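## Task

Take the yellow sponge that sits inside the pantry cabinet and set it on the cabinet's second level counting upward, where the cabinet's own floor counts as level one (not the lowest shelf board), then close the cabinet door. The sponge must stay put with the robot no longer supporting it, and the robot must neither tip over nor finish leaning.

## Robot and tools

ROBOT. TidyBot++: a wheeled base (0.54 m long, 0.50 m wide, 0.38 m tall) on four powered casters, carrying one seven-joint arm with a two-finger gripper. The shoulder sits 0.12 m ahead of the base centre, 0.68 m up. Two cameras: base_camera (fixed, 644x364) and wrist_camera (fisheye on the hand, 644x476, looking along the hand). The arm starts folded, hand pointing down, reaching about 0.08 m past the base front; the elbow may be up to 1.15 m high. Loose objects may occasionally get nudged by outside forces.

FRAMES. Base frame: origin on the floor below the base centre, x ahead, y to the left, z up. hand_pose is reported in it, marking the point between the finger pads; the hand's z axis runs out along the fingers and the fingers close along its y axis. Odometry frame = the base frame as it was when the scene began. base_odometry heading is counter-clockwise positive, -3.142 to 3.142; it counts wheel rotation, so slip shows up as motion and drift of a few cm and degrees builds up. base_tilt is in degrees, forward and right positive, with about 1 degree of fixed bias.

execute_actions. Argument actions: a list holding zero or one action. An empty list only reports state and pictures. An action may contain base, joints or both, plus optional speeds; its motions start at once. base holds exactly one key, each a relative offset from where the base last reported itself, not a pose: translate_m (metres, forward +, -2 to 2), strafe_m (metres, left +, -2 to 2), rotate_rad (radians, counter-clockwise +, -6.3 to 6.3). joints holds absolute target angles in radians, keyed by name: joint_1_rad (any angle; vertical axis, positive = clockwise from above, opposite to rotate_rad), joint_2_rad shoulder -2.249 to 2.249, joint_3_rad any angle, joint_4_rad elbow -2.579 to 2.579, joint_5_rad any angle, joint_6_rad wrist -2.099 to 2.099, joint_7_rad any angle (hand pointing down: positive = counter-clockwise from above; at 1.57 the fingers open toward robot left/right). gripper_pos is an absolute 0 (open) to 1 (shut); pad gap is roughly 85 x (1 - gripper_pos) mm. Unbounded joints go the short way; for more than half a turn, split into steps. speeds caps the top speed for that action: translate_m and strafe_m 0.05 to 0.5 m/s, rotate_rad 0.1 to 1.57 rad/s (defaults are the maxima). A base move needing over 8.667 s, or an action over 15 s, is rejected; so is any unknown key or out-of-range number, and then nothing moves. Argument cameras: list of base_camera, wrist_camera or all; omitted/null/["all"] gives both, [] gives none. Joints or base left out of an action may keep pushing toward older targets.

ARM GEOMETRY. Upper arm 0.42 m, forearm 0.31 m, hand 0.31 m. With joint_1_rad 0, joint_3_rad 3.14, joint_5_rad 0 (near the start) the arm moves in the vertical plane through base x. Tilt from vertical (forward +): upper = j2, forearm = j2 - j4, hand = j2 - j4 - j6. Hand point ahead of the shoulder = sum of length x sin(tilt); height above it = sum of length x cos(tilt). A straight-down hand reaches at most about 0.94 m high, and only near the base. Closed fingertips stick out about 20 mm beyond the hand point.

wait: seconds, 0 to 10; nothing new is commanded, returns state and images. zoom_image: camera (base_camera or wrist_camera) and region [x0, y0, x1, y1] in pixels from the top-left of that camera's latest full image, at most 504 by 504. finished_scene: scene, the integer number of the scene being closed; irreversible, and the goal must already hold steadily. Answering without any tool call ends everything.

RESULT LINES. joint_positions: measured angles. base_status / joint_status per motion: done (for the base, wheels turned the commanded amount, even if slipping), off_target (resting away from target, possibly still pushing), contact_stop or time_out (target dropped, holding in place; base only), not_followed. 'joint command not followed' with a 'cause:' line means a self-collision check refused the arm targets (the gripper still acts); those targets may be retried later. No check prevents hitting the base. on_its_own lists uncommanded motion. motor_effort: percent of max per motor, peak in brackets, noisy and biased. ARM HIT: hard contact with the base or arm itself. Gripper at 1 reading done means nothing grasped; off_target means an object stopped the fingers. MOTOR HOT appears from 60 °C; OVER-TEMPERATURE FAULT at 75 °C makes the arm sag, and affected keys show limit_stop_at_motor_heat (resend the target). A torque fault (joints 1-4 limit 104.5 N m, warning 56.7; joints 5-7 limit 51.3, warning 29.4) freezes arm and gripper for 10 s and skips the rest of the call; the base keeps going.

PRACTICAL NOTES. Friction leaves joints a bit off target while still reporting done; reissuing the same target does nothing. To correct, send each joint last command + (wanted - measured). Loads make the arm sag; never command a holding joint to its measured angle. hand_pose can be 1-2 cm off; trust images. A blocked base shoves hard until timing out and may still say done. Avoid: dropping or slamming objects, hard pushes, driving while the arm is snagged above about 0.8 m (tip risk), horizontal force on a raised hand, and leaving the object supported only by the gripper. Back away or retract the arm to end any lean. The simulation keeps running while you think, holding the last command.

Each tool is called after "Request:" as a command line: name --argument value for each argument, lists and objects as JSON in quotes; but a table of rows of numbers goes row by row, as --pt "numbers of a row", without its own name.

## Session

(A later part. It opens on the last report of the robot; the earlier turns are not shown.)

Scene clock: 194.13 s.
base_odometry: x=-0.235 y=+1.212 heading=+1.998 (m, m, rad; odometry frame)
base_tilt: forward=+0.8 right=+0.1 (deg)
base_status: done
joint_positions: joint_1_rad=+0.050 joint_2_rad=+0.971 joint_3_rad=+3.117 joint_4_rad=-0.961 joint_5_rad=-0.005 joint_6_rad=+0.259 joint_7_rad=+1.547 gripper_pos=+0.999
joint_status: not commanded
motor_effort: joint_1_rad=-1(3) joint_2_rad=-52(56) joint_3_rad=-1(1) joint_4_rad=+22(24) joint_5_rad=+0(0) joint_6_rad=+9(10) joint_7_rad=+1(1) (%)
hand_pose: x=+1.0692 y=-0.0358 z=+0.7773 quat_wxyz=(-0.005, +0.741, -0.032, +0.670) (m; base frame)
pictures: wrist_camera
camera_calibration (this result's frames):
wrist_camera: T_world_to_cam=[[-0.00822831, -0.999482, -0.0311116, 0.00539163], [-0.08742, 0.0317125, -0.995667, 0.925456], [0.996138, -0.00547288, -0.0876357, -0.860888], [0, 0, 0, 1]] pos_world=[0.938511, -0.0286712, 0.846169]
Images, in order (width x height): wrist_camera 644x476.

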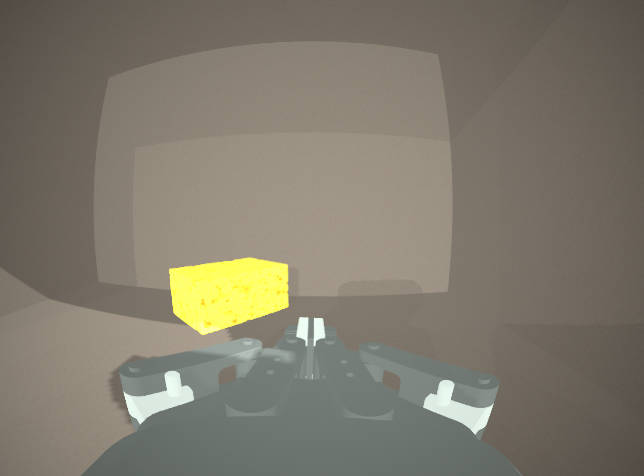

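Request:
execute_actions --actions '[{"base":{"strafe_m":0.035}}]' --cameras '[]'

Request:
execute_actions --actions '[{"base":{"translate_m":0.15},"speeds":{"translate_m":0.06}}]' --cameras '["wrist_camera"]'

Request:
execute_actions --actions '[{"base":{"translate_m":-0.16}}]' --cameras '["wrist_camera"]'

Scene clock: 196.67 s.
base_odometry: x=-0.267 y=+1.198 heading=+1.998 (m, m, rad; odometry frame)
base_tilt: forward=+0.7 right=+0.1 (deg)
base_status: done
joint_positions: joint_1_rad=+0.043 joint_2_rad=+0.971 joint_3_rad=+3.117 joint_4_rad=-0.961 joint_5_rad=-0.005 joint_6_rad=+0.259 joint_7_rad=+1.547 gripper_pos=+0.999
joint_status: not commanded
motor_effort: joint_1_rad=-1(4) joint_2_rad=-52(54) joint_3_rad=+0(2) joint_4_rad=+22(23) joint_5_rad=+1(0) joint_6_rad=+9(9) joint_7_rad=+1(1) (%)
hand_pose: x=+1.0695 y=-0.0281 z=+0.7774 quat_wxyz=(-0.007, +0.742, -0.029, +0.670) (m; base frame)
pictures: none
No camera images: the call's "cameras" was empty. Leave "cameras" out to get every camera's image.

Scene clock: 199.67 s.
base_odometry: x=-0.329 y=+1.334 heading=+1.999 (m, m, rad; odometry frame)
base_tilt: forward=+0.8 right=+0.1 (deg)
base_status: done
joint_positions: joint_1_rad=+0.057 joint_2_rad=+0.969 joint_3_rad=+3.119 joint_4_rad=-0.963 joint_5_rad=-0.005 joint_6_rad=+0.259 joint_7_rad=+1.547 gripper_pos=+0.999
joint_status: not commanded
motor_effort: joint_1_rad=-1(8) joint_2_rad=-53(54) joint_3_rad=+0(4) joint_4_rad=+23(30) joint_5_rad=+0(1) joint_6_rad=+10(11) joint_7_rad=+1(1) (%)
hand_pose: x=+1.0684 y=-0.0428 z=+0.7775 quat_wxyz=(-0.002, +0.742, -0.034, +0.670) (m; base frame)
pictures: wrist_camera
camera_calibration (this result's frames):
wrist_camera: T_world_to_cam=[[-0.0157399, -0.999425, -0.0300204, 0.00556983], [-0.0880708, 0.0312932, -0.995623, 0.92638], [0.99599, -0.0130271, -0.0885127, -0.859548], [0, 0, 0, 1]] pos_world=[0.937776, -0.0346202, 0.846411]
Images, in order (width x height): wrist_camera 644x476.

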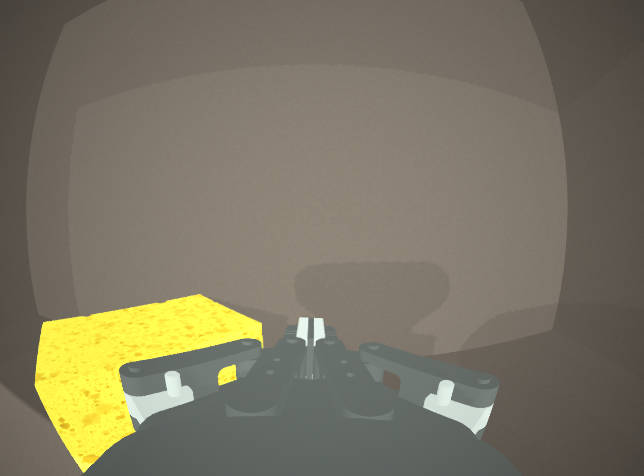

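Scene clock: 201.20 s.
base_odometry: x=-0.263 y=+1.188 heading=+1.999 (m, m, rad; odometry frame)
base_tilt: forward=+0.8 right=+0.1 (deg)
base_status: done
joint_positions: joint_1_rad=+0.056 joint_2_rad=+0.969 joint_3_rad=+3.118 joint_4_rad=-0.963 joint_5_rad=-0.005 joint_6_rad=+0.259 joint_7_rad=+1.547 gripper_pos=+0.999
joint_status: not commanded
motor_effort: joint_1_rad=-1(7) joint_2_rad=-51(55) joint_3_rad=+0(2) joint_4_rad=+23(24) joint_5_rad=+0(0) joint_6_rad=+9(10) joint_7_rad=+1(1) (%)
hand_pose: x=+1.0684 y=-0.0420 z=+0.7775 quat_wxyz=(-0.002, +0.742, -0.034, +0.670) (m; base frame)
pictures: wrist_camera
camera_calibration (this result's frames):
wrist_camera: T_world_to_cam=[[-0.014938, -0.999433, -0.0301805, 0.00558367], [-0.0880995, 0.031382, -0.995617, 0.926382], [0.996, -0.0122137, -0.0885183, -0.859544], [0, 0, 0, 1]] pos_world=[0.937803, -0.0339894, 0.846405]
Images, in order (width x height): wrist_camera 644x476.

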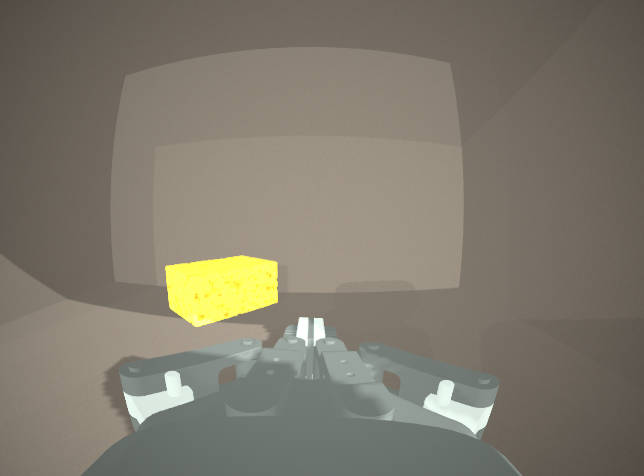

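Request:
execute_actions --actions '[{"base":{"strafe_m":0.15}}]' --cameras '[]'

Request:
execute_actions --actions '[{"base":{"translate_m":0.11},"speeds":{"translate_m":0.06}}]' --cameras '["wrist_camera"]'

Request:
execute_actions --actions '[{"base":{"strafe_m":-0.12},"speeds":{"strafe_m":0.05}}]' --cameras '["wrist_camera"]'

Request:
execute_actions --actions '[{"base":{"translate_m":-0.12}}]' --cameras '["wrist_camera"]'

Scene clock: 209.53 s.
base_odometry: x=-0.399 y=+1.126 heading=+1.999 (m, m, rad; odometry frame)
base_tilt: forward=+0.7 right=+0.0 (deg)
base_status: done
joint_positions: joint_1_rad=+0.043 joint_2_rad=+0.969 joint_3_rad=+3.117 joint_4_rad=-0.963 joint_5_rad=-0.005 joint_6_rad=+0.259 joint_7_rad=+1.547 gripper_pos=+0.999
joint_status: not commanded
motor_effort: joint_1_rad=+0(7) joint_2_rad=-52(53) joint_3_rad=+0(2) joint_4_rad=+22(23) joint_5_rad=+1(1) joint_6_rad=+10(10) joint_7_rad=+1(1) (%)
hand_pose: x=+1.0689 y=-0.0285 z=+0.7775 quat_wxyz=(-0.007, +0.742, -0.029, +0.670) (m; base frame)
pictures: none
No camera images: the call's "cameras" was empty. Leave "cameras" out to get every camera's image.

Scene clock: 211.87 s.
base_odometry: x=-0.445 y=+1.226 heading=+1.999 (m, m, rad; odometry frame)
base_tilt: forward=+0.8 right=+0.1 (deg)
base_status: done
joint_positions: joint_1_rad=+0.043 joint_2_rad=+0.969 joint_3_rad=+3.117 joint_4_rad=-0.963 joint_5_rad=-0.005 joint_6_rad=+0.259 joint_7_rad=+1.547 gripper_pos=+0.999
joint_status: not commanded
motor_effort: joint_1_rad=-1(3) joint_2_rad=-52(54) joint_3_rad=+0(1) joint_4_rad=+23(24) joint_5_rad=+1(1) joint_6_rad=+10(10) joint_7_rad=+1(1) (%)
hand_pose: x=+1.0689 y=-0.0285 z=+0.7775 quat_wxyz=(-0.007, +0.742, -0.029, +0.670) (m; base frame)
pictures: wrist_camera
camera_calibration (this result's frames):
wrist_camera: T_world_to_cam=[[-0.000611173, -0.999511, -0.0312687, 0.00460611], [-0.0884934, 0.0312001, -0.995588, 0.926421], [0.996077, 0.0021586, -0.0884691, -0.859576], [0, 0, 0, 1]] pos_world=[0.938189, -0.0224451, 0.846432]
Images, in order (width x height): wrist_camera 644x476.

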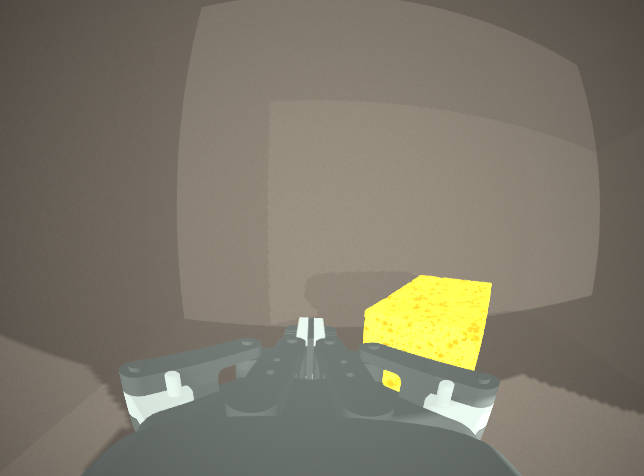

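Scene clock: 214.77 s.
base_odometry: x=-0.336 y=+1.276 heading=+2.000 (m, m, rad; odometry frame)
base_tilt: forward=+0.8 right=+0.1 (deg)
base_status: done
joint_positions: joint_1_rad=+0.043 joint_2_rad=+0.969 joint_3_rad=+3.117 joint_4_rad=-0.963 joint_5_rad=-0.005 joint_6_rad=+0.259 joint_7_rad=+1.547 gripper_pos=+0.999
joint_status: not commanded
motor_effort: joint_1_rad=+1(5) joint_2_rad=-51(53) joint_3_rad=+1(1) joint_4_rad=+24(24) joint_5_rad=+0(1) joint_6_rad=+10(10) joint_7_rad=+1(1) (%)
hand_pose: x=+1.0689 y=-0.0281 z=+0.7775 quat_wxyz=(-0.007, +0.742, -0.029, +0.670) (m; base frame)
pictures: wrist_camera
camera_calibration (this result's frames):
wrist_camera: T_world_to_cam=[[-0.000188661, -0.999502, -0.0315524, 0.0047494], [-0.0884945, 0.0314453, -0.99558, 0.926419], [0.996077, 0.00260438, -0.0884563, -0.859582], [0, 0, 0, 1]] pos_world=[0.938194, -0.0221458, 0.846439]
Images, in order (width x height): wrist_camera 644x476.

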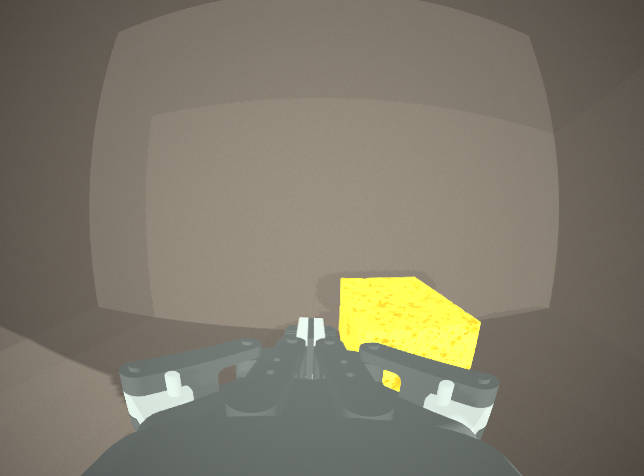

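Scene clock: 216.13 s.
base_odometry: x=-0.286 y=+1.167 heading=+1.999 (m, m, rad; odometry frame)
base_tilt: forward=+0.8 right=+0.1 (deg)
base_status: done
joint_positions: joint_1_rad=+0.043 joint_2_rad=+0.969 joint_3_rad=+3.117 joint_4_rad=-0.963 joint_5_rad=-0.005 joint_6_rad=+0.259 joint_7_rad=+1.547 gripper_pos=+0.999
joint_status: not commanded
motor_effort: joint_1_rad=+0(1) joint_2_rad=-52(55) joint_3_rad=+0(1) joint_4_rad=+22(24) joint_5_rad=+0(0) joint_6_rad=+9(10) joint_7_rad=+1(1) (%)
hand_pose: x=+1.0689 y=-0.0284 z=+0.7775 quat_wxyz=(-0.007, +0.742, -0.029, +0.670) (m; base frame)
pictures: wrist_camera
camera_calibration (this result's frames):
wrist_camera: T_world_to_cam=[[-0.000465555, -0.999502, -0.0315549, 0.00478415], [-0.0885375, 0.0314722, -0.995576, 0.926421], [0.996073, 0.0023303, -0.088508, -0.859547], [0, 0, 0, 1]] pos_world=[0.938196, -0.0223717, 0.846396]
Images, in order (width x height): wrist_camera 644x476.

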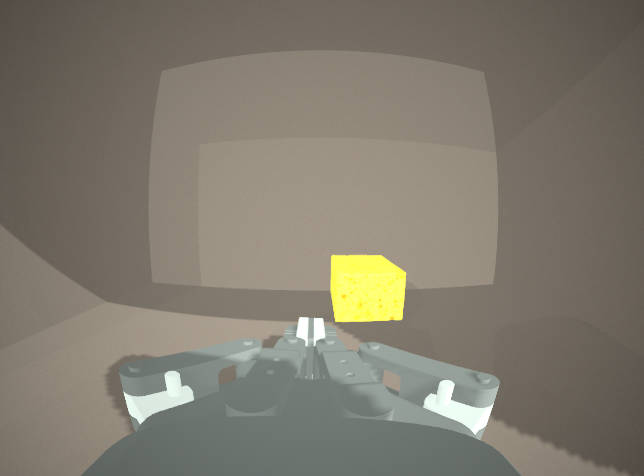

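Request:
execute_actions --actions '[{"base":{"strafe_m":-0.055},"joints":{"gripper_pos":0}}]' --cameras '["wrist_camera"]'

Request:
execute_actions --actions '[{"base":{"translate_m":0.13},"speeds":{"translate_m":0.08}}]' --cameras '["wrist_camera"]'

Request:
execute_actions --actions '[{"joints":{"gripper_pos":1}}]' --cameras '["wrist_camera"]'

Scene clock: 219.13 s.
base_odometry: x=-0.236 y=+1.190 heading=+1.999 (m, m, rad; odometry frame)
base_tilt: forward=+0.8 right=+0.1 (deg)
base_status: done
joint_positions: joint_1_rad=+0.056 joint_2_rad=+0.969 joint_3_rad=+3.117 joint_4_rad=-0.963 joint_5_rad=-0.005 joint_6_rad=+0.259 joint_7_rad=+1.547 gripper_pos=+0.000
joint_status: all done
motor_effort: joint_1_rad=-1(6) joint_2_rad=-52(54) joint_3_rad=+0(2) joint_4_rad=+22(23) joint_5_rad=+1(0) joint_6_rad=+9(10) joint_7_rad=+1(1) (%)
hand_pose: x=+1.0684 y=-0.0409 z=+0.7775 quat_wxyz=(-0.003, +0.742, -0.034, +0.670) (m; base frame)
pictures: wrist_camera
camera_calibration (this result's frames):
wrist_camera: T_world_to_cam=[[-0.0136329, -0.999405, -0.0316686, 0.0064286], [-0.0881091, 0.032749, -0.995572, 0.926369], [0.996018, -0.0107822, -0.0885032, -0.859542], [0, 0, 0, 1]] pos_world=[0.937828, -0.0331807, 0.846399]
Images, in order (width x height): wrist_camera 644x476.

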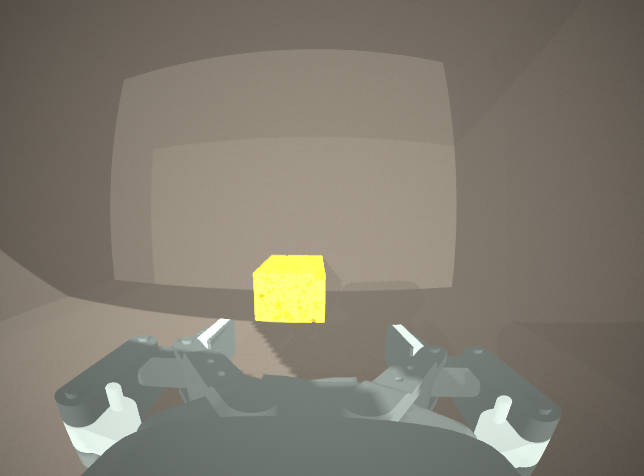

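Scene clock: 221.43 s.
base_odometry: x=-0.290 y=+1.308 heading=+1.999 (m, m, rad; odometry frame)
base_tilt: forward=+0.7 right=+0.0 (deg)
base_status: done
joint_positions: joint_1_rad=+0.021 joint_2_rad=+0.937 joint_3_rad=+3.097 joint_4_rad=-0.977 joint_5_rad=+0.008 joint_6_rad=+0.259 joint_7_rad=+1.547 gripper_pos=+0.000
joint_status: not commanded
motor_effort: joint_1_rad=+5(14) joint_2_rad=-44(55) joint_3_rad=+2(6) joint_4_rad=+27(34) joint_5_rad=+0(2) joint_6_rad=+10(12) joint_7_rad=+1(1) (%)
hand_pose: x=+1.0639 y=+0.0027 z=+0.8000 quat_wxyz=(-0.022, +0.736, -0.016, +0.677) (m; base frame)
pictures: wrist_camera
camera_calibration (this result's frames):
wrist_camera: T_world_to_cam=[[0.0381001, -0.998669, -0.0347508, -0.00193514], [-0.0708236, 0.0319899, -0.996976, 0.929754], [0.996761, 0.040446, -0.0695106, -0.868656], [0, 0, 0, 1]] pos_world=[0.931765, 0.0034584, 0.866494]
Images, in order (width x height): wrist_camera 644x476.

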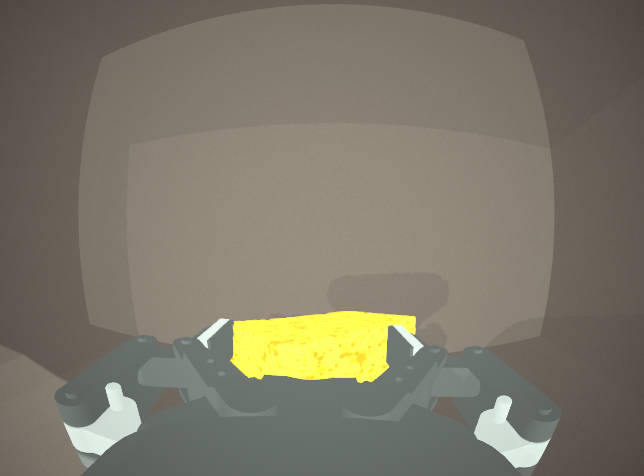

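Scene clock: 222.53 s.
base_odometry: x=-0.290 y=+1.308 heading=+1.999 (m, m, rad; odometry frame)
base_tilt: forward=+0.8 right=+0.1 (deg)
base_status: not commanded
joint_positions: joint_1_rad=+0.029 joint_2_rad=+0.909 joint_3_rad=+3.099 joint_4_rad=-0.924 joint_5_rad=+0.008 joint_6_rad=+0.297 joint_7_rad=+1.547 gripper_pos=+0.996
joint_status: all done
motor_effort: joint_1_rad=+3(9) joint_2_rad=-37(45) joint_3_rad=+1(5) joint_4_rad=+13(31) joint_5_rad=+0(1) joint_6_rad=+2(10) joint_7_rad=+1(1) (%)
hand_pose: x=+1.0653 y=-0.0064 z=+0.8706 quat_wxyz=(-0.018, +0.694, -0.018, +0.719) (m; base frame)
pictures: wrist_camera
camera_calibration (this result's frames):
wrist_camera: T_world_to_cam=[[0.030487, -0.999132, -0.0283848, -0.00603619], [0.0485828, 0.0298457, -0.998373, 0.874504], [0.998354, 0.0290583, 0.0494506, -0.970117], [0, 0, 0, 1]] pos_world=[0.926218, -0.00394113, 0.920882]
Images, in order (width x height): wrist_camera 644x476.

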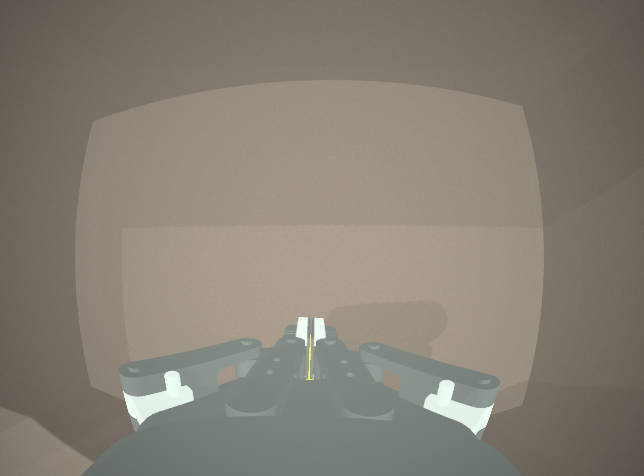

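Request:
execute_actions --actions '[{"joints":{"gripper_pos":0,"joint_2_rad":0.9,"joint_4_rad":-0.96}}]' --cameras '[]'

Request:
execute_actions --actions '[{"base":{"translate_m":-0.17}}]' --cameras '[]'

Request:
execute_actions --actions '[{"joints":{"joint_1_rad":0.04,"joint_2_rad":0.975,"joint_3_rad":3.11,"joint_4_rad":-0.96,"joint_6_rad":0.26}}]' --cameras '["wrist_camera"]'

Scene clock: 225.17 s.
base_odometry: x=-0.290 y=+1.308 heading=+1.999 (m, m, rad; odometry frame)
base_tilt: forward=+0.8 right=+0.1 (deg)
base_status: not commanded
joint_positions: joint_1_rad=+0.034 joint_2_rad=+0.909 joint_3_rad=+3.099 joint_4_rad=-0.950 joint_5_rad=+0.008 joint_6_rad=+0.297 joint_7_rad=+1.547 gripper_pos=+0.000
joint_status: all done
motor_effort: joint_1_rad=-1(3) joint_2_rad=-51(55) joint_3_rad=-1(1) joint_4_rad=+23(24) joint_5_rad=+0(0) joint_6_rad=+10(10) joint_7_rad=+1(1) (%)
hand_pose: x=+1.0631 y=-0.0109 z=+0.8547 quat_wxyz=(-0.016, +0.703, -0.020, +0.710) (m; base frame)
pictures: none
No camera images: the call's "cameras" was empty. Leave "cameras" out to get every camera's image.

Scene clock: 226.73 s.
base_odometry: x=-0.219 y=+1.153 heading=+2.000 (m, m, rad; odometry frame)
base_tilt: forward=+0.7 right=+0.1 (deg)
base_status: done
joint_positions: joint_1_rad=+0.035 joint_2_rad=+0.908 joint_3_rad=+3.099 joint_4_rad=-0.950 joint_5_rad=+0.008 joint_6_rad=+0.297 joint_7_rad=+1.547 gripper_pos=+0.000
joint_status: not commanded
motor_effort: joint_1_rad=-1(2) joint_2_rad=-51(54) joint_3_rad=-1(1) joint_4_rad=+23(25) joint_5_rad=+0(0) joint_6_rad=+9(10) joint_7_rad=+1(1) (%)
hand_pose: x=+1.0629 y=-0.0122 z=+0.8556 quat_wxyz=(-0.016, +0.703, -0.020, +0.711) (m; base frame)
pictures: none
No camera images: the call's "cameras" was empty. Leave "cameras" out to get every camera's image.

Scene clock: 227.73 s.
base_odometry: x=-0.219 y=+1.153 heading=+2.000 (m, m, rad; odometry frame)
base_tilt: forward=+0.8 right=+0.1 (deg)
base_status: not commanded
joint_positions: joint_1_rad=+0.035 joint_2_rad=+0.964 joint_3_rad=+3.099 joint_4_rad=-0.950 joint_5_rad=+0.008 joint_6_rad=+0.297 joint_7_rad=+1.547 gripper_pos=+0.000
joint_status: all done
motor_effort: joint_1_rad=-1(2) joint_2_rad=-53(55) joint_3_rad=+0(0) joint_4_rad=+23(23) joint_5_rad=+1(1) joint_6_rad=+10(10) joint_7_rad=+1(1) (%)
hand_pose: x=+1.0711 y=-0.0125 z=+0.8026 quat_wxyz=(-0.016, +0.723, -0.021, +0.691) (m; base frame)
pictures: wrist_camera
camera_calibration (this result's frames):
wrist_camera: T_world_to_cam=[[0.0222466, -0.999227, -0.0324082, -0.00213036], [-0.0322063, 0.0316831, -0.998979, 0.893567], [0.999234, 0.0232676, -0.0314766, -0.908485], [0, 0, 0, 1]] pos_world=[0.936615, -0.00930139, 0.86399]
Images, in order (width x height): wrist_camera 644x476.

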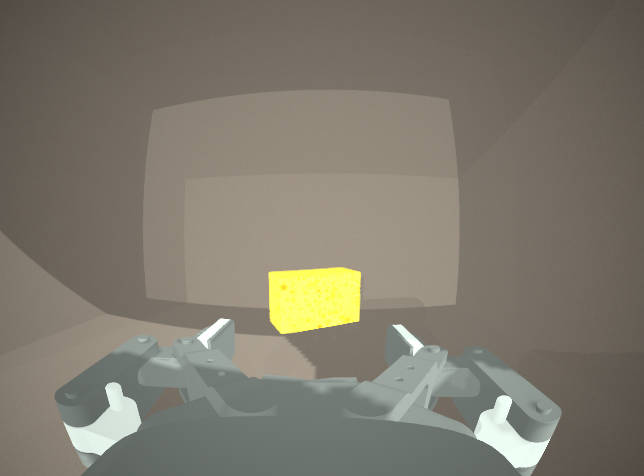

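Request:
execute_actions --actions '[{"base":{"strafe_m":0.075},"joints":{"gripper_pos":1,"joint_2_rad":1.0}}]' --cameras '[]'

Request:
execute_actions --actions '[{"base":{"translate_m":0.13},"speeds":{"translate_m":0.07}}]' --cameras '["wrist_camera"]'

Request:
execute_actions --actions '[{"base":{"strafe_m":-0.11},"speeds":{"strafe_m":0.05}}]' --cameras '["wrist_camera"]'

Request:
execute_actions --actions '[{"base":{"translate_m":-0.13}}]' --cameras '["wrist_camera"]'

Scene clock: 231.80 s.
base_odometry: x=-0.287 y=+1.122 heading=+2.000 (m, m, rad; odometry frame)
base_tilt: forward=+0.8 right=+0.1 (deg)
base_status: done
joint_positions: joint_1_rad=+0.032 joint_2_rad=+0.980 joint_3_rad=+3.099 joint_4_rad=-0.950 joint_5_rad=+0.008 joint_6_rad=+0.297 joint_7_rad=+1.547 gripper_pos=+0.999
joint_status: all done
motor_effort: joint_1_rad=-1(3) joint_2_rad=-52(54) joint_3_rad=-1(2) joint_4_rad=+22(23) joint_5_rad=+0(0) joint_6_rad=+10(10) joint_7_rad=+1(1) (%)
hand_pose: x=+1.0730 y=-0.0095 z=+0.7874 quat_wxyz=(-0.017, +0.728, -0.020, +0.685) (m; base frame)
pictures: none
No camera images: the call's "cameras" was empty. Leave "cameras" out to get every camera's image.

Scene clock: 234.17 s.
base_odometry: x=-0.342 y=+1.240 heading=+2.000 (m, m, rad; odometry frame)
base_tilt: forward=+0.8 right=+0.1 (deg)
base_status: done
joint_positions: joint_1_rad=+0.032 joint_2_rad=+0.981 joint_3_rad=+3.099 joint_4_rad=-0.950 joint_5_rad=+0.008 joint_6_rad=+0.297 joint_7_rad=+1.547 gripper_pos=+0.999
joint_status: not commanded
motor_effort: joint_1_rad=-1(2) joint_2_rad=-52(54) joint_3_rad=+0(1) joint_4_rad=+23(24) joint_5_rad=+0(0) joint_6_rad=+10(10) joint_7_rad=+1(1) (%)
hand_pose: x=+1.0731 y=-0.0095 z=+0.7865 quat_wxyz=(-0.017, +0.729, -0.020, +0.685) (m; base frame)
pictures: wrist_camera
camera_calibration (this result's frames):
wrist_camera: T_world_to_cam=[[0.0248777, -0.999142, -0.0331108, -0.00196352], [-0.0493371, 0.0318536, -0.998274, 0.895223], [0.998472, 0.0264683, -0.0485023, -0.896762], [0, 0, 0, 1]] pos_world=[0.939609, -0.00674208, 0.850118]
Images, in order (width x height): wrist_camera 644x476.

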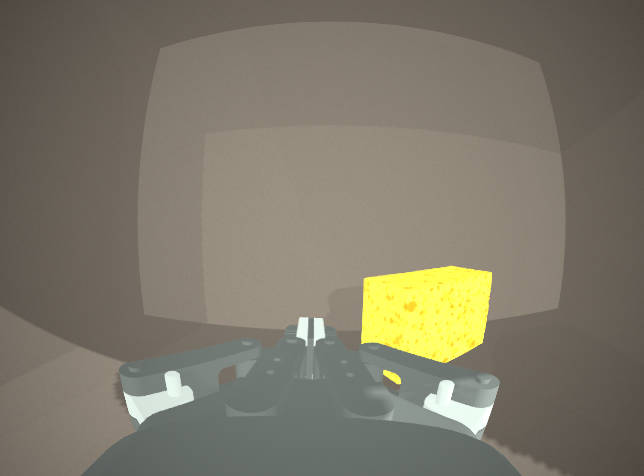

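Scene clock: 236.83 s.
base_odometry: x=-0.242 y=+1.286 heading=+2.000 (m, m, rad; odometry frame)
base_tilt: forward=+0.8 right=+0.1 (deg)
base_status: done
joint_positions: joint_1_rad=+0.034 joint_2_rad=+0.981 joint_3_rad=+3.099 joint_4_rad=-0.950 joint_5_rad=+0.008 joint_6_rad=+0.297 joint_7_rad=+1.547 gripper_pos=+0.999
joint_status: not commanded
motor_effort: joint_1_rad=-1(3) joint_2_rad=-52(53) joint_3_rad=+0(2) joint_4_rad=+22(23) joint_5_rad=+0(0) joint_6_rad=+9(10) joint_7_rad=+1(1) (%)
hand_pose: x=+1.0730 y=-0.0116 z=+0.7865 quat_wxyz=(-0.016, +0.729, -0.021, +0.685) (m; base frame)
pictures: wrist_camera
camera_calibration (this result's frames):
wrist_camera: T_world_to_cam=[[0.0226253, -0.999196, -0.033098, -0.00170421], [-0.0492655, 0.0319519, -0.998275, 0.895215], [0.998529, 0.0242168, -0.048503, -0.896769], [0, 0, 0, 1]] pos_world=[0.939592, -0.00858979, 0.850118]
Images, in order (width x height): wrist_camera 644x476.

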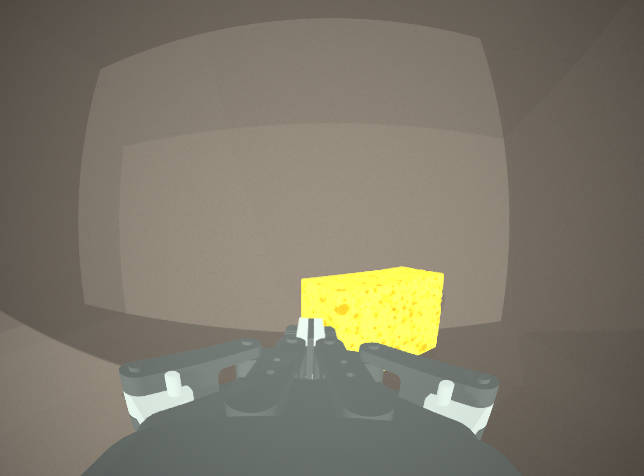

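Scene clock: 238.23 s.
base_odometry: x=-0.187 y=+1.168 heading=+2.000 (m, m, rad; odometry frame)
base_tilt: forward=+0.8 right=+0.1 (deg)
base_status: done
joint_positions: joint_1_rad=+0.034 joint_2_rad=+0.981 joint_3_rad=+3.099 joint_4_rad=-0.950 joint_5_rad=+0.008 joint_6_rad=+0.297 joint_7_rad=+1.547 gripper_pos=+0.999
joint_status: not commanded
motor_effort: joint_1_rad=-1(0) joint_2_rad=-52(54) joint_3_rad=-1(1) joint_4_rad=+22(23) joint_5_rad=+0(1) joint_6_rad=+10(10) joint_7_rad=+1(1) (%)
hand_pose: x=+1.0731 y=-0.0116 z=+0.7856 quat_wxyz=(-0.016, +0.729, -0.021, +0.684) (m; base frame)
pictures: wrist_camera
camera_calibration (this result's frames):
wrist_camera: T_world_to_cam=[[0.0225956, -0.999195, -0.0331492, -0.00166562], [-0.0501814, 0.0319823, -0.998228, 0.895309], [0.998484, 0.0242191, -0.0494184, -0.896135], [0, 0, 0, 1]] pos_world=[0.939742, -0.00859476, 0.849382]
Images, in order (width x height): wrist_camera 644x476.

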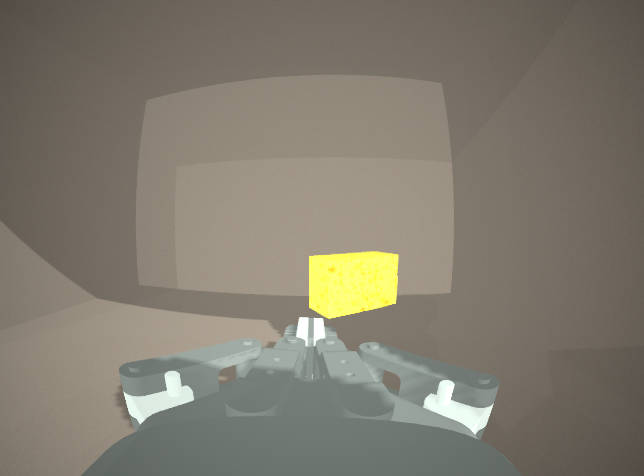

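Request:
execute_actions --actions '[{"base":{"strafe_m":0.04}}]' --cameras '[]'

Request:
execute_actions --actions '[{"base":{"translate_m":0.165},"speeds":{"translate_m":0.07}}]' --cameras '["wrist_camera"]'

Request:
execute_actions --actions '[{"base":{"strafe_m":-0.1},"speeds":{"strafe_m":0.05}}]' --cameras '["wrist_camera"]'

Request:
execute_actions --actions '[{"base":{"translate_m":-0.16}}]' --cameras '["wrist_camera"]'

Scene clock: 241.73 s.
base_odometry: x=-0.224 y=+1.151 heading=+2.000 (m, m, rad; odometry frame)
base_tilt: forward=+0.8 right=+0.1 (deg)
base_status: done
joint_positions: joint_1_rad=+0.031 joint_2_rad=+0.981 joint_3_rad=+3.099 joint_4_rad=-0.950 joint_5_rad=+0.008 joint_6_rad=+0.297 joint_7_rad=+1.547 gripper_pos=+0.999
joint_status: not commanded
motor_effort: joint_1_rad=-2(4) joint_2_rad=-52(53) joint_3_rad=-1(2) joint_4_rad=+23(23) joint_5_rad=+0(1) joint_6_rad=+9(10) joint_7_rad=+1(1) (%)
hand_pose: x=+1.0732 y=-0.0090 z=+0.7856 quat_wxyz=(-0.017, +0.729, -0.020, +0.684) (m; base frame)
pictures: none
No camera images: the call's "cameras" was empty. Leave "cameras" out to get every camera's image.

Scene clock: 244.60 s.
base_odometry: x=-0.293 y=+1.301 heading=+2.001 (m, m, rad; odometry frame)
base_tilt: forward=+0.8 right=+0.1 (deg)
base_status: done
joint_positions: joint_1_rad=+0.031 joint_2_rad=+0.982 joint_3_rad=+3.099 joint_4_rad=-0.950 joint_5_rad=+0.008 joint_6_rad=+0.297 joint_7_rad=+1.547 gripper_pos=+0.999
joint_status: not commanded
motor_effort: joint_1_rad=-1(3) joint_2_rad=-53(55) joint_3_rad=+0(1) joint_4_rad=+22(24) joint_5_rad=+0(1) joint_6_rad=+10(10) joint_7_rad=+1(1) (%)
hand_pose: x=+1.0732 y=-0.0090 z=+0.7850 quat_wxyz=(-0.017, +0.729, -0.020, +0.684) (m; base frame)
pictures: wrist_camera
camera_calibration (this result's frames):
wrist_camera: T_world_to_cam=[[0.025336, -0.999136, -0.0329437, -0.00213095], [-0.0510008, 0.0316195, -0.998198, 0.895479], [0.998377, 0.0269705, -0.0501557, -0.895598], [0, 0, 0, 1]] pos_world=[0.939868, -0.00628896, 0.848876]
Images, in order (width x height): wrist_camera 644x476.

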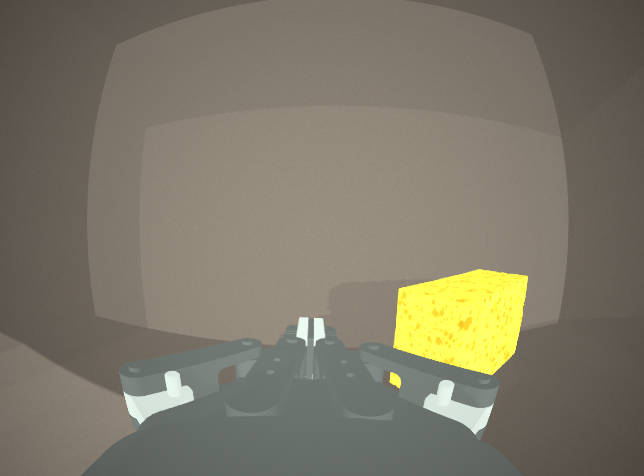

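Scene clock: 247.07 s.
base_odometry: x=-0.202 y=+1.343 heading=+2.001 (m, m, rad; odometry frame)
base_tilt: forward=+0.8 right=+0.1 (deg)
base_status: done
joint_positions: joint_1_rad=+0.034 joint_2_rad=+0.982 joint_3_rad=+3.099 joint_4_rad=-0.950 joint_5_rad=+0.008 joint_6_rad=+0.297 joint_7_rad=+1.547 gripper_pos=+0.999
joint_status: not commanded
motor_effort: joint_1_rad=-1(4) joint_2_rad=-52(53) joint_3_rad=+0(2) joint_4_rad=+23(23) joint_5_rad=+1(0) joint_6_rad=+10(10) joint_7_rad=+1(1) (%)
hand_pose: x=+1.0732 y=-0.0113 z=+0.7850 quat_wxyz=(-0.016, +0.729, -0.021, +0.684) (m; base frame)
pictures: wrist_camera
camera_calibration (this result's frames):
wrist_camera: T_world_to_cam=[[0.0228416, -0.999196, -0.0329409, -0.00183597], [-0.0509216, 0.031744, -0.998198, 0.895469], [0.998441, 0.0244779, -0.0501556, -0.895605], [0, 0, 0, 1]] pos_world=[0.93985, -0.00833774, 0.848876]
Images, in order (width x height): wrist_camera 644x476.

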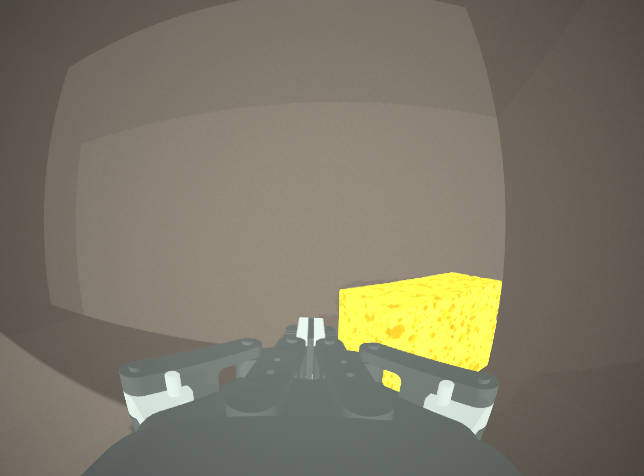

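Scene clock: 248.57 s.
base_odometry: x=-0.135 y=+1.198 heading=+2.001 (m, m, rad; odometry frame)
base_tilt: forward=+0.8 right=+0.1 (deg)
base_status: done
joint_positions: joint_1_rad=+0.034 joint_2_rad=+0.983 joint_3_rad=+3.099 joint_4_rad=-0.950 joint_5_rad=+0.008 joint_6_rad=+0.297 joint_7_rad=+1.547 gripper_pos=+0.999
joint_status: not commanded
motor_effort: joint_1_rad=+0(1) joint_2_rad=-52(55) joint_3_rad=-1(1) joint_4_rad=+22(24) joint_5_rad=+0(0) joint_6_rad=+9(10) joint_7_rad=+1(1) (%)
hand_pose: x=+1.0733 y=-0.0113 z=+0.7843 quat_wxyz=(-0.016, +0.729, -0.021, +0.684) (m; base frame)
pictures: wrist_camera
camera_calibration (this result's frames):
wrist_camera: T_world_to_cam=[[0.022819, -0.999195, -0.032981, -0.00180555], [-0.0516629, 0.0317669, -0.998159, 0.895573], [0.998404, 0.0244809, -0.0508965, -0.895085], [0, 0, 0, 1]] pos_world=[0.939965, -0.00834123, 0.848309]
Images, in order (width x height): wrist_camera 644x476.

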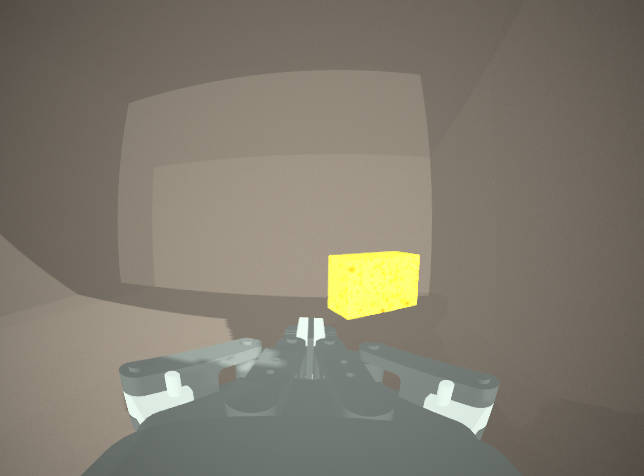

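Request:
execute_actions --actions '[{"base":{"translate_m":0.145},"speeds":{"translate_m":0.07}}]' --cameras '["wrist_camera"]'

Request:
execute_actions --actions '[{"base":{"strafe_m":-0.08},"speeds":{"strafe_m":0.05}}]' --cameras '["wrist_camera"]'

Request:
execute_actions --actions '[{"base":{"translate_m":-0.15}}]' --cameras '["wrist_camera"]'

Scene clock: 253.13 s.
base_odometry: x=-0.195 y=+1.330 heading=+2.001 (m, m, rad; odometry frame)
base_tilt: forward=+0.8 right=+0.1 (deg)
base_status: done
joint_positions: joint_1_rad=+0.034 joint_2_rad=+0.983 joint_3_rad=+3.099 joint_4_rad=-0.950 joint_5_rad=+0.008 joint_6_rad=+0.297 joint_7_rad=+1.547 gripper_pos=+0.999
joint_status: not commanded
motor_effort: joint_1_rad=-1(4) joint_2_rad=-53(54) joint_3_rad=-1(1) joint_4_rad=+23(23) joint_5_rad=+0(0) joint_6_rad=+9(10) joint_7_rad=+1(1) (%)
hand_pose: x=+1.0733 y=-0.0113 z=+0.7839 quat_wxyz=(-0.016, +0.729, -0.021, +0.684) (m; base frame)
pictures: wrist_camera
camera_calibration (this result's frames):
wrist_camera: T_world_to_cam=[[0.0228054, -0.999195, -0.0330045, -0.00178781], [-0.0520832, 0.0317808, -0.998137, 0.895615], [0.998382, 0.0244819, -0.0513165, -0.894794], [0, 0, 0, 1]] pos_world=[0.940034, -0.00834351, 0.84797]
Images, in order (width x height): wrist_camera 644x476.

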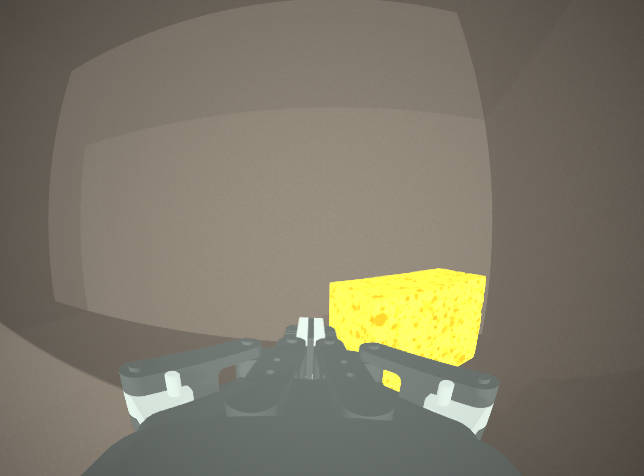

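Scene clock: 255.20 s.
base_odometry: x=-0.123 y=+1.363 heading=+2.001 (m, m, rad; odometry frame)
base_tilt: forward=+0.8 right=+0.1 (deg)
base_status: done
joint_positions: joint_1_rad=-0.006 joint_2_rad=+0.983 joint_3_rad=+3.098 joint_4_rad=-0.950 joint_5_rad=+0.008 joint_6_rad=+0.297 joint_7_rad=+1.547 gripper_pos=+0.999
joint_status: not commanded
motor_effort: joint_1_rad=+8(11) joint_2_rad=-52(53) joint_3_rad=+3(4) joint_4_rad=+23(23) joint_5_rad=-1(2) joint_6_rad=+10(9) joint_7_rad=+1(1) (%)
hand_pose: x=+1.0730 y=+0.0267 z=+0.7840 quat_wxyz=(-0.030, +0.730, -0.007, +0.683) (m; base frame)
pictures: wrist_camera
camera_calibration (this result's frames):
wrist_camera: T_world_to_cam=[[0.0627027, -0.997456, -0.033913, -0.00591537], [-0.0533168, 0.0305836, -0.998109, 0.895753], [0.996607, 0.0643923, -0.0512635, -0.894611], [0, 0, 0, 1]] pos_world=[0.939706, 0.0243104, 0.847998]
Images, in order (width x height): wrist_camera 644x476.

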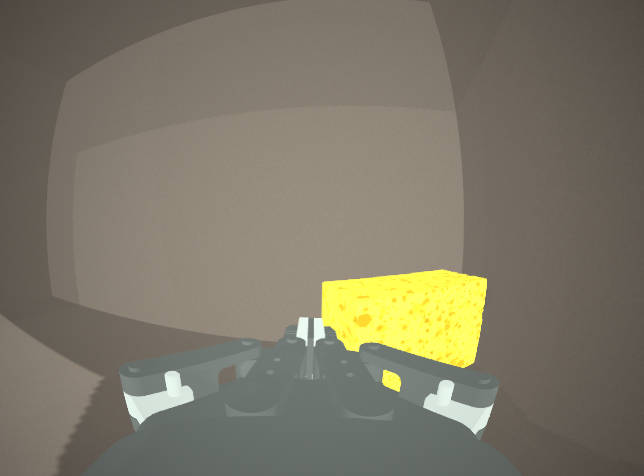

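Scene clock: 256.67 s.
base_odometry: x=-0.060 y=+1.227 heading=+2.001 (m, m, rad; odometry frame)
base_tilt: forward=+0.8 right=+0.1 (deg)
base_status: done
joint_positions: joint_1_rad=+0.023 joint_2_rad=+0.983 joint_3_rad=+3.099 joint_4_rad=-0.950 joint_5_rad=+0.008 joint_6_rad=+0.297 joint_7_rad=+1.547 gripper_pos=+0.999
joint_status: not commanded
motor_effort: joint_1_rad=+2(8) joint_2_rad=-52(54) joint_3_rad=+1(2) joint_4_rad=+23(24) joint_5_rad=+0(0) joint_6_rad=+9(10) joint_7_rad=+1(1) (%)
hand_pose: x=+1.0734 y=-0.0004 z=+0.7836 quat_wxyz=(-0.020, +0.730, -0.017, +0.683) (m; base frame)
pictures: wrist_camera
camera_calibration (this result's frames):
wrist_camera: T_world_to_cam=[[0.0343282, -0.998839, -0.0338016, -0.00261454], [-0.0528006, 0.0319617, -0.998093, 0.895714], [0.998015, 0.0360475, -0.0516421, -0.894514], [0, 0, 0, 1]] pos_world=[0.940122, 0.00100494, 0.847723]
Images, in order (width x height): wrist_camera 644x476.

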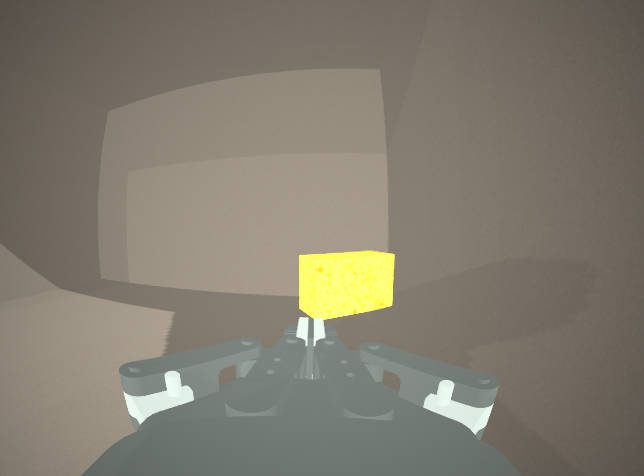

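Request:
execute_actions --actions '[{"base":{"translate_m":-0.3},"joints":{"gripper_pos":0}}]' --cameras '[]'

Request:
execute_actions --actions '[{"joints":{"joint_2_rad":0.69,"joint_4_rad":-0.95,"joint_6_rad":-0.56,"joint_7_rad":0.0}}]'

Scene clock: 262.63 s.
base_odometry: x=+0.065 y=+0.954 heading=+2.001 (m, m, rad; odometry frame)
base_tilt: forward=+0.8 right=+0.1 (deg)
base_status: done
joint_positions: joint_1_rad=-0.001 joint_2_rad=+0.984 joint_3_rad=+3.099 joint_4_rad=-0.950 joint_5_rad=+0.008 joint_6_rad=+0.297 joint_7_rad=+1.547 gripper_pos=+0.000
joint_status: all done
motor_effort: joint_1_rad=+10(12) joint_2_rad=-52(55) joint_3_rad=+4(4) joint_4_rad=+23(23) joint_5_rad=-2(2) joint_6_rad=+9(10) joint_7_rad=+1(1) (%)
hand_pose: x=+1.0732 y=+0.0224 z=+0.7830 quat_wxyz=(-0.028, +0.730, -0.008, +0.683) (m; base frame)
pictures: none
No camera images: the call's "cameras" was empty. Leave "cameras" out to get every camera's image.

Scene clock: 264.53 s.
base_odometry: x=+0.065 y=+0.954 heading=+2.001 (m, m, rad; odometry frame)
base_tilt: forward=+0.8 right=+0.1 (deg)
base_status: not commanded
joint_positions: joint_1_rad=+0.027 joint_2_rad=+0.700 joint_3_rad=+3.102 joint_4_rad=-0.949 joint_5_rad=+0.008 joint_6_rad=-0.523 joint_7_rad=+0.011 gripper_pos=+0.000
joint_status: all done
motor_effort: joint_1_rad=-1(11) joint_2_rad=-45(53) joint_3_rad=+0(5) joint_4_rad=+22(24) joint_5_rad=+1(2) joint_6_rad=+8(10) joint_7_rad=+1(1) (%)
hand_pose: x=+0.9597 y=-0.0006 z=+0.8033 quat_wxyz=(-0.334, +0.627, -0.624, +0.325) (m; base frame)
pictures: base_camera, wrist_camera
camera_calibration (this result's frames):
wrist_camera: T_world_to_cam=[[-0.53991, -0.0194363, -0.841499, 1.20226], [-0.0109196, 0.999811, -0.0160868, 0.0808729], [0.841652, 0.000503366, -0.54002, -0.23761], [0, 0, 0, 1]] pos_world=[0.849982, -0.0573705, 0.88469]
Images, in order (width x height): base_camera 644x364, wrist_camera 644x476.

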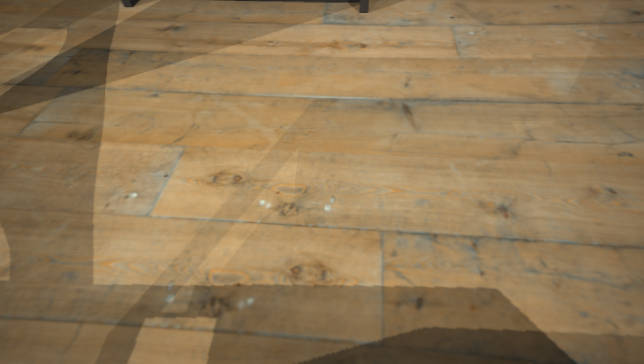

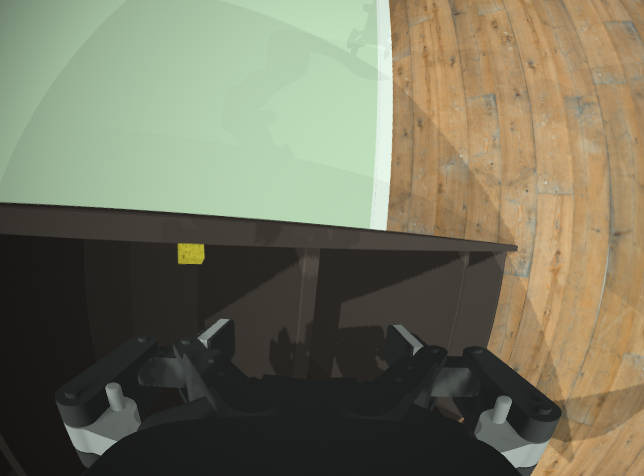

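Request:
execute_actions --actions '[{"joints":{"joint_7_rad":1.57}}]' --cameras '[]'

Request:
execute_actions --actions '[{"joints":{"joint_7_rad":3.13,"joint_2_rad":0.66}}]'

Scene clock: 268.17 s.
base_odometry: x=+0.065 y=+0.954 heading=+2.001 (m, m, rad; odometry frame)
base_tilt: forward=+0.8 right=+0.1 (deg)
base_status: not commanded
joint_positions: joint_1_rad=+0.027 joint_2_rad=+0.700 joint_3_rad=+3.102 joint_4_rad=-0.949 joint_5_rad=+0.008 joint_6_rad=-0.523 joint_7_rad=+1.563 gripper_pos=+0.000
joint_status: all done
motor_effort: joint_1_rad=-1(1) joint_2_rad=-46(46) joint_3_rad=+0(0) joint_4_rad=+22(23) joint_5_rad=+1(0) joint_6_rad=+8(8) joint_7_rad=+1(2) (%)
hand_pose: x=+0.9597 y=-0.0006 z=+0.8033 quat_wxyz=(-0.010, +0.885, -0.006, +0.466) (m; base frame)
pictures: none
No camera images: the call's "cameras" was empty. Leave "cameras" out to get every camera's image.

Scene clock: 269.93 s.
base_odometry: x=+0.065 y=+0.954 heading=+2.001 (m, m, rad; odometry frame)
base_tilt: forward=+0.8 right=+0.1 (deg)
base_status: not commanded
joint_positions: joint_1_rad=+0.027 joint_2_rad=+0.686 joint_3_rad=+3.102 joint_4_rad=-0.949 joint_5_rad=+0.008 joint_6_rad=-0.523 joint_7_rad=+3.123 gripper_pos=+0.000
joint_status: all done
motor_effort: joint_1_rad=-1(1) joint_2_rad=-45(45) joint_3_rad=+0(0) joint_4_rad=+23(23) joint_5_rad=+0(0) joint_6_rad=+8(8) joint_7_rad=+1(2) (%)
hand_pose: x=+0.9579 y=-0.0005 z=+0.8152 quat_wxyz=(+0.325, +0.631, +0.616, +0.343) (m; base frame)
pictures: base_camera, wrist_camera
camera_calibration (this result's frames):
wrist_camera: T_world_to_cam=[[0.579399, -0.00940849, 0.81499, -1.2112], [0.0155232, -0.999625, -0.0225758, 0.0598648], [0.814897, 0.0257316, -0.579035, -0.172249], [0, 0, 0, 1]] pos_world=[0.841204, 0.052879, 0.88873]
Images, in order (width x height): base_camera 644x364, wrist_camera 644x476.

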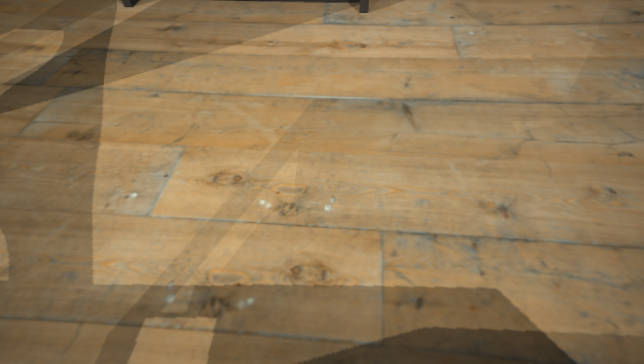

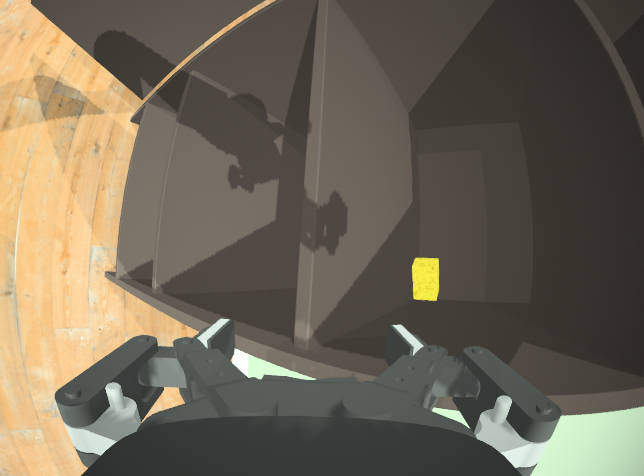

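Request:
execute_actions --actions '[{"base":{"translate_m":0.42},"speeds":{"translate_m":0.15}}]' --cameras '["wrist_camera"]'

Scene clock: 274.80 s.
base_odometry: x=-0.110 y=+1.336 heading=+2.001 (m, m, rad; odometry frame)
base_tilt: forward=+0.8 right=+0.1 (deg)
base_status: done
joint_positions: joint_1_rad=+0.018 joint_2_rad=+0.649 joint_3_rad=+3.100 joint_4_rad=-0.951 joint_5_rad=+0.008 joint_6_rad=-0.525 joint_7_rad=+3.123 gripper_pos=+0.000
joint_status: not commanded
motor_effort: joint_1_rad=+1(12) joint_2_rad=-44(47) joint_3_rad=+1(5) joint_4_rad=+23(36) joint_5_rad=+1(1) joint_6_rad=+8(10) joint_7_rad=+1(1) (%)
hand_pose: x=+0.9518 y=+0.0090 z=+0.8445 quat_wxyz=(+0.333, +0.621, +0.614, +0.355) (m; base frame)
pictures: wrist_camera
camera_calibration (this result's frames):
wrist_camera: T_world_to_cam=[[0.551955, -0.00313771, 0.833868, -1.22133], [0.0278538, -0.999366, -0.0221975, 0.0581362], [0.833409, 0.0354784, -0.551517, -0.191545], [0, 0, 0, 1]] pos_world=[0.832138, 0.0610629, 0.914082]
Images, in order (width x height): wrist_camera 644x476.

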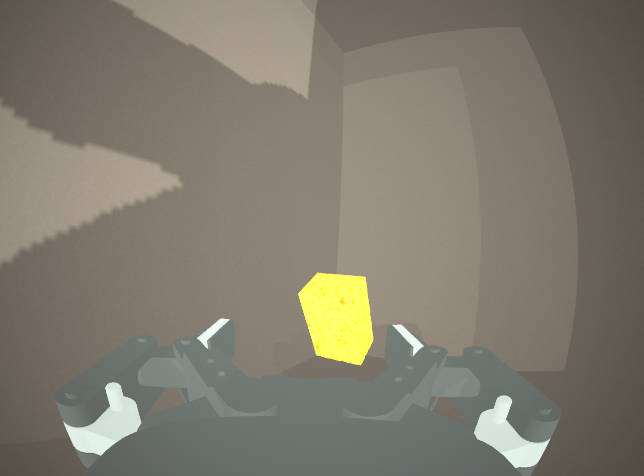

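Request:
execute_actions --actions '[{"base":{"translate_m":0.13},"speeds":{"translate_m":0.07}}]' --cameras '["wrist_camera"]'

Request:
execute_actions --actions '[{"joints":{"joint_2_rad":0.72}}]' --cameras '["wrist_camera"]'

Scene clock: 281.53 s.
base_odometry: x=-0.164 y=+1.454 heading=+2.001 (m, m, rad; odometry frame)
base_tilt: forward=+0.8 right=+0.1 (deg)
base_status: done
joint_positions: joint_1_rad=+0.020 joint_2_rad=+0.650 joint_3_rad=+3.100 joint_4_rad=-0.951 joint_5_rad=+0.008 joint_6_rad=-0.525 joint_7_rad=+3.123 gripper_pos=+0.000
joint_status: not commanded
motor_effort: joint_1_rad=-1(1) joint_2_rad=-44(47) joint_3_rad=+0(1) joint_4_rad=+23(24) joint_5_rad=+0(0) joint_6_rad=+8(9) joint_7_rad=+1(1) (%)
hand_pose: x=+0.9519 y=+0.0074 z=+0.8441 quat_wxyz=(+0.333, +0.622, +0.613, +0.355) (m; base frame)
pictures: wrist_camera
camera_calibration (this result's frames):
wrist_camera: T_world_to_cam=[[0.552361, -0.00424255, 0.833595, -1.2212], [0.0258553, -0.999419, -0.0222189, 0.0583887], [0.833204, 0.0338257, -0.55193, -0.191226], [0, 0, 0, 1]] pos_world=[0.832365, 0.059642, 0.913743]
Images, in order (width x height): wrist_camera 644x476.

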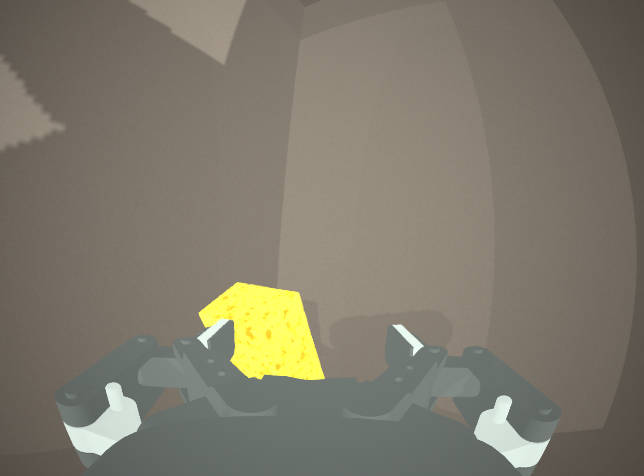

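Scene clock: 282.47 s.
base_odometry: x=-0.164 y=+1.454 heading=+2.001 (m, m, rad; odometry frame)
base_tilt: forward=+0.8 right=+0.1 (deg)
base_status: not commanded
joint_positions: joint_1_rad=+0.020 joint_2_rad=+0.707 joint_3_rad=+3.100 joint_4_rad=-0.951 joint_5_rad=+0.008 joint_6_rad=-0.525 joint_7_rad=+3.123 gripper_pos=+0.000
joint_status: all done
motor_effort: joint_1_rad=-1(1) joint_2_rad=-46(47) joint_3_rad=+0(0) joint_4_rad=+23(24) joint_5_rad=+0(0) joint_6_rad=+8(8) joint_7_rad=+1(1) (%)
hand_pose: x=+0.9598 y=+0.0072 z=+0.7961 quat_wxyz=(+0.315, +0.632, +0.622, +0.337) (m; base frame)
pictures: wrist_camera
camera_calibration (this result's frames):
wrist_camera: T_world_to_cam=[[0.599212, -0.00515939, 0.800574, -1.20426], [0.024508, -0.999392, -0.0247844, 0.0602981], [0.800215, 0.0344716, -0.598721, -0.155398], [0, 0, 0, 1]] pos_world=[0.844483, 0.059405, 0.872558]
Images, in order (width x height): wrist_camera 644x476.

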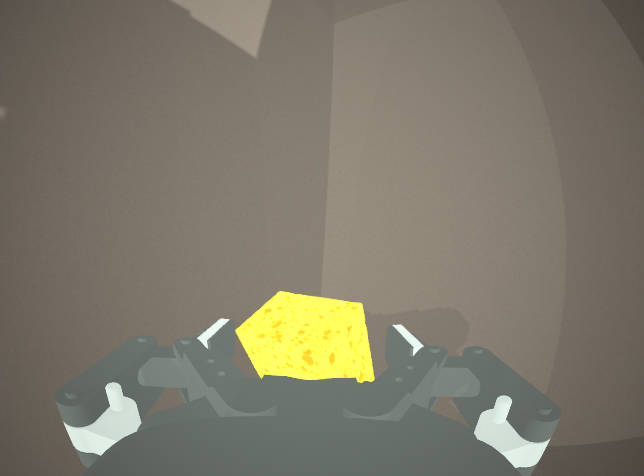

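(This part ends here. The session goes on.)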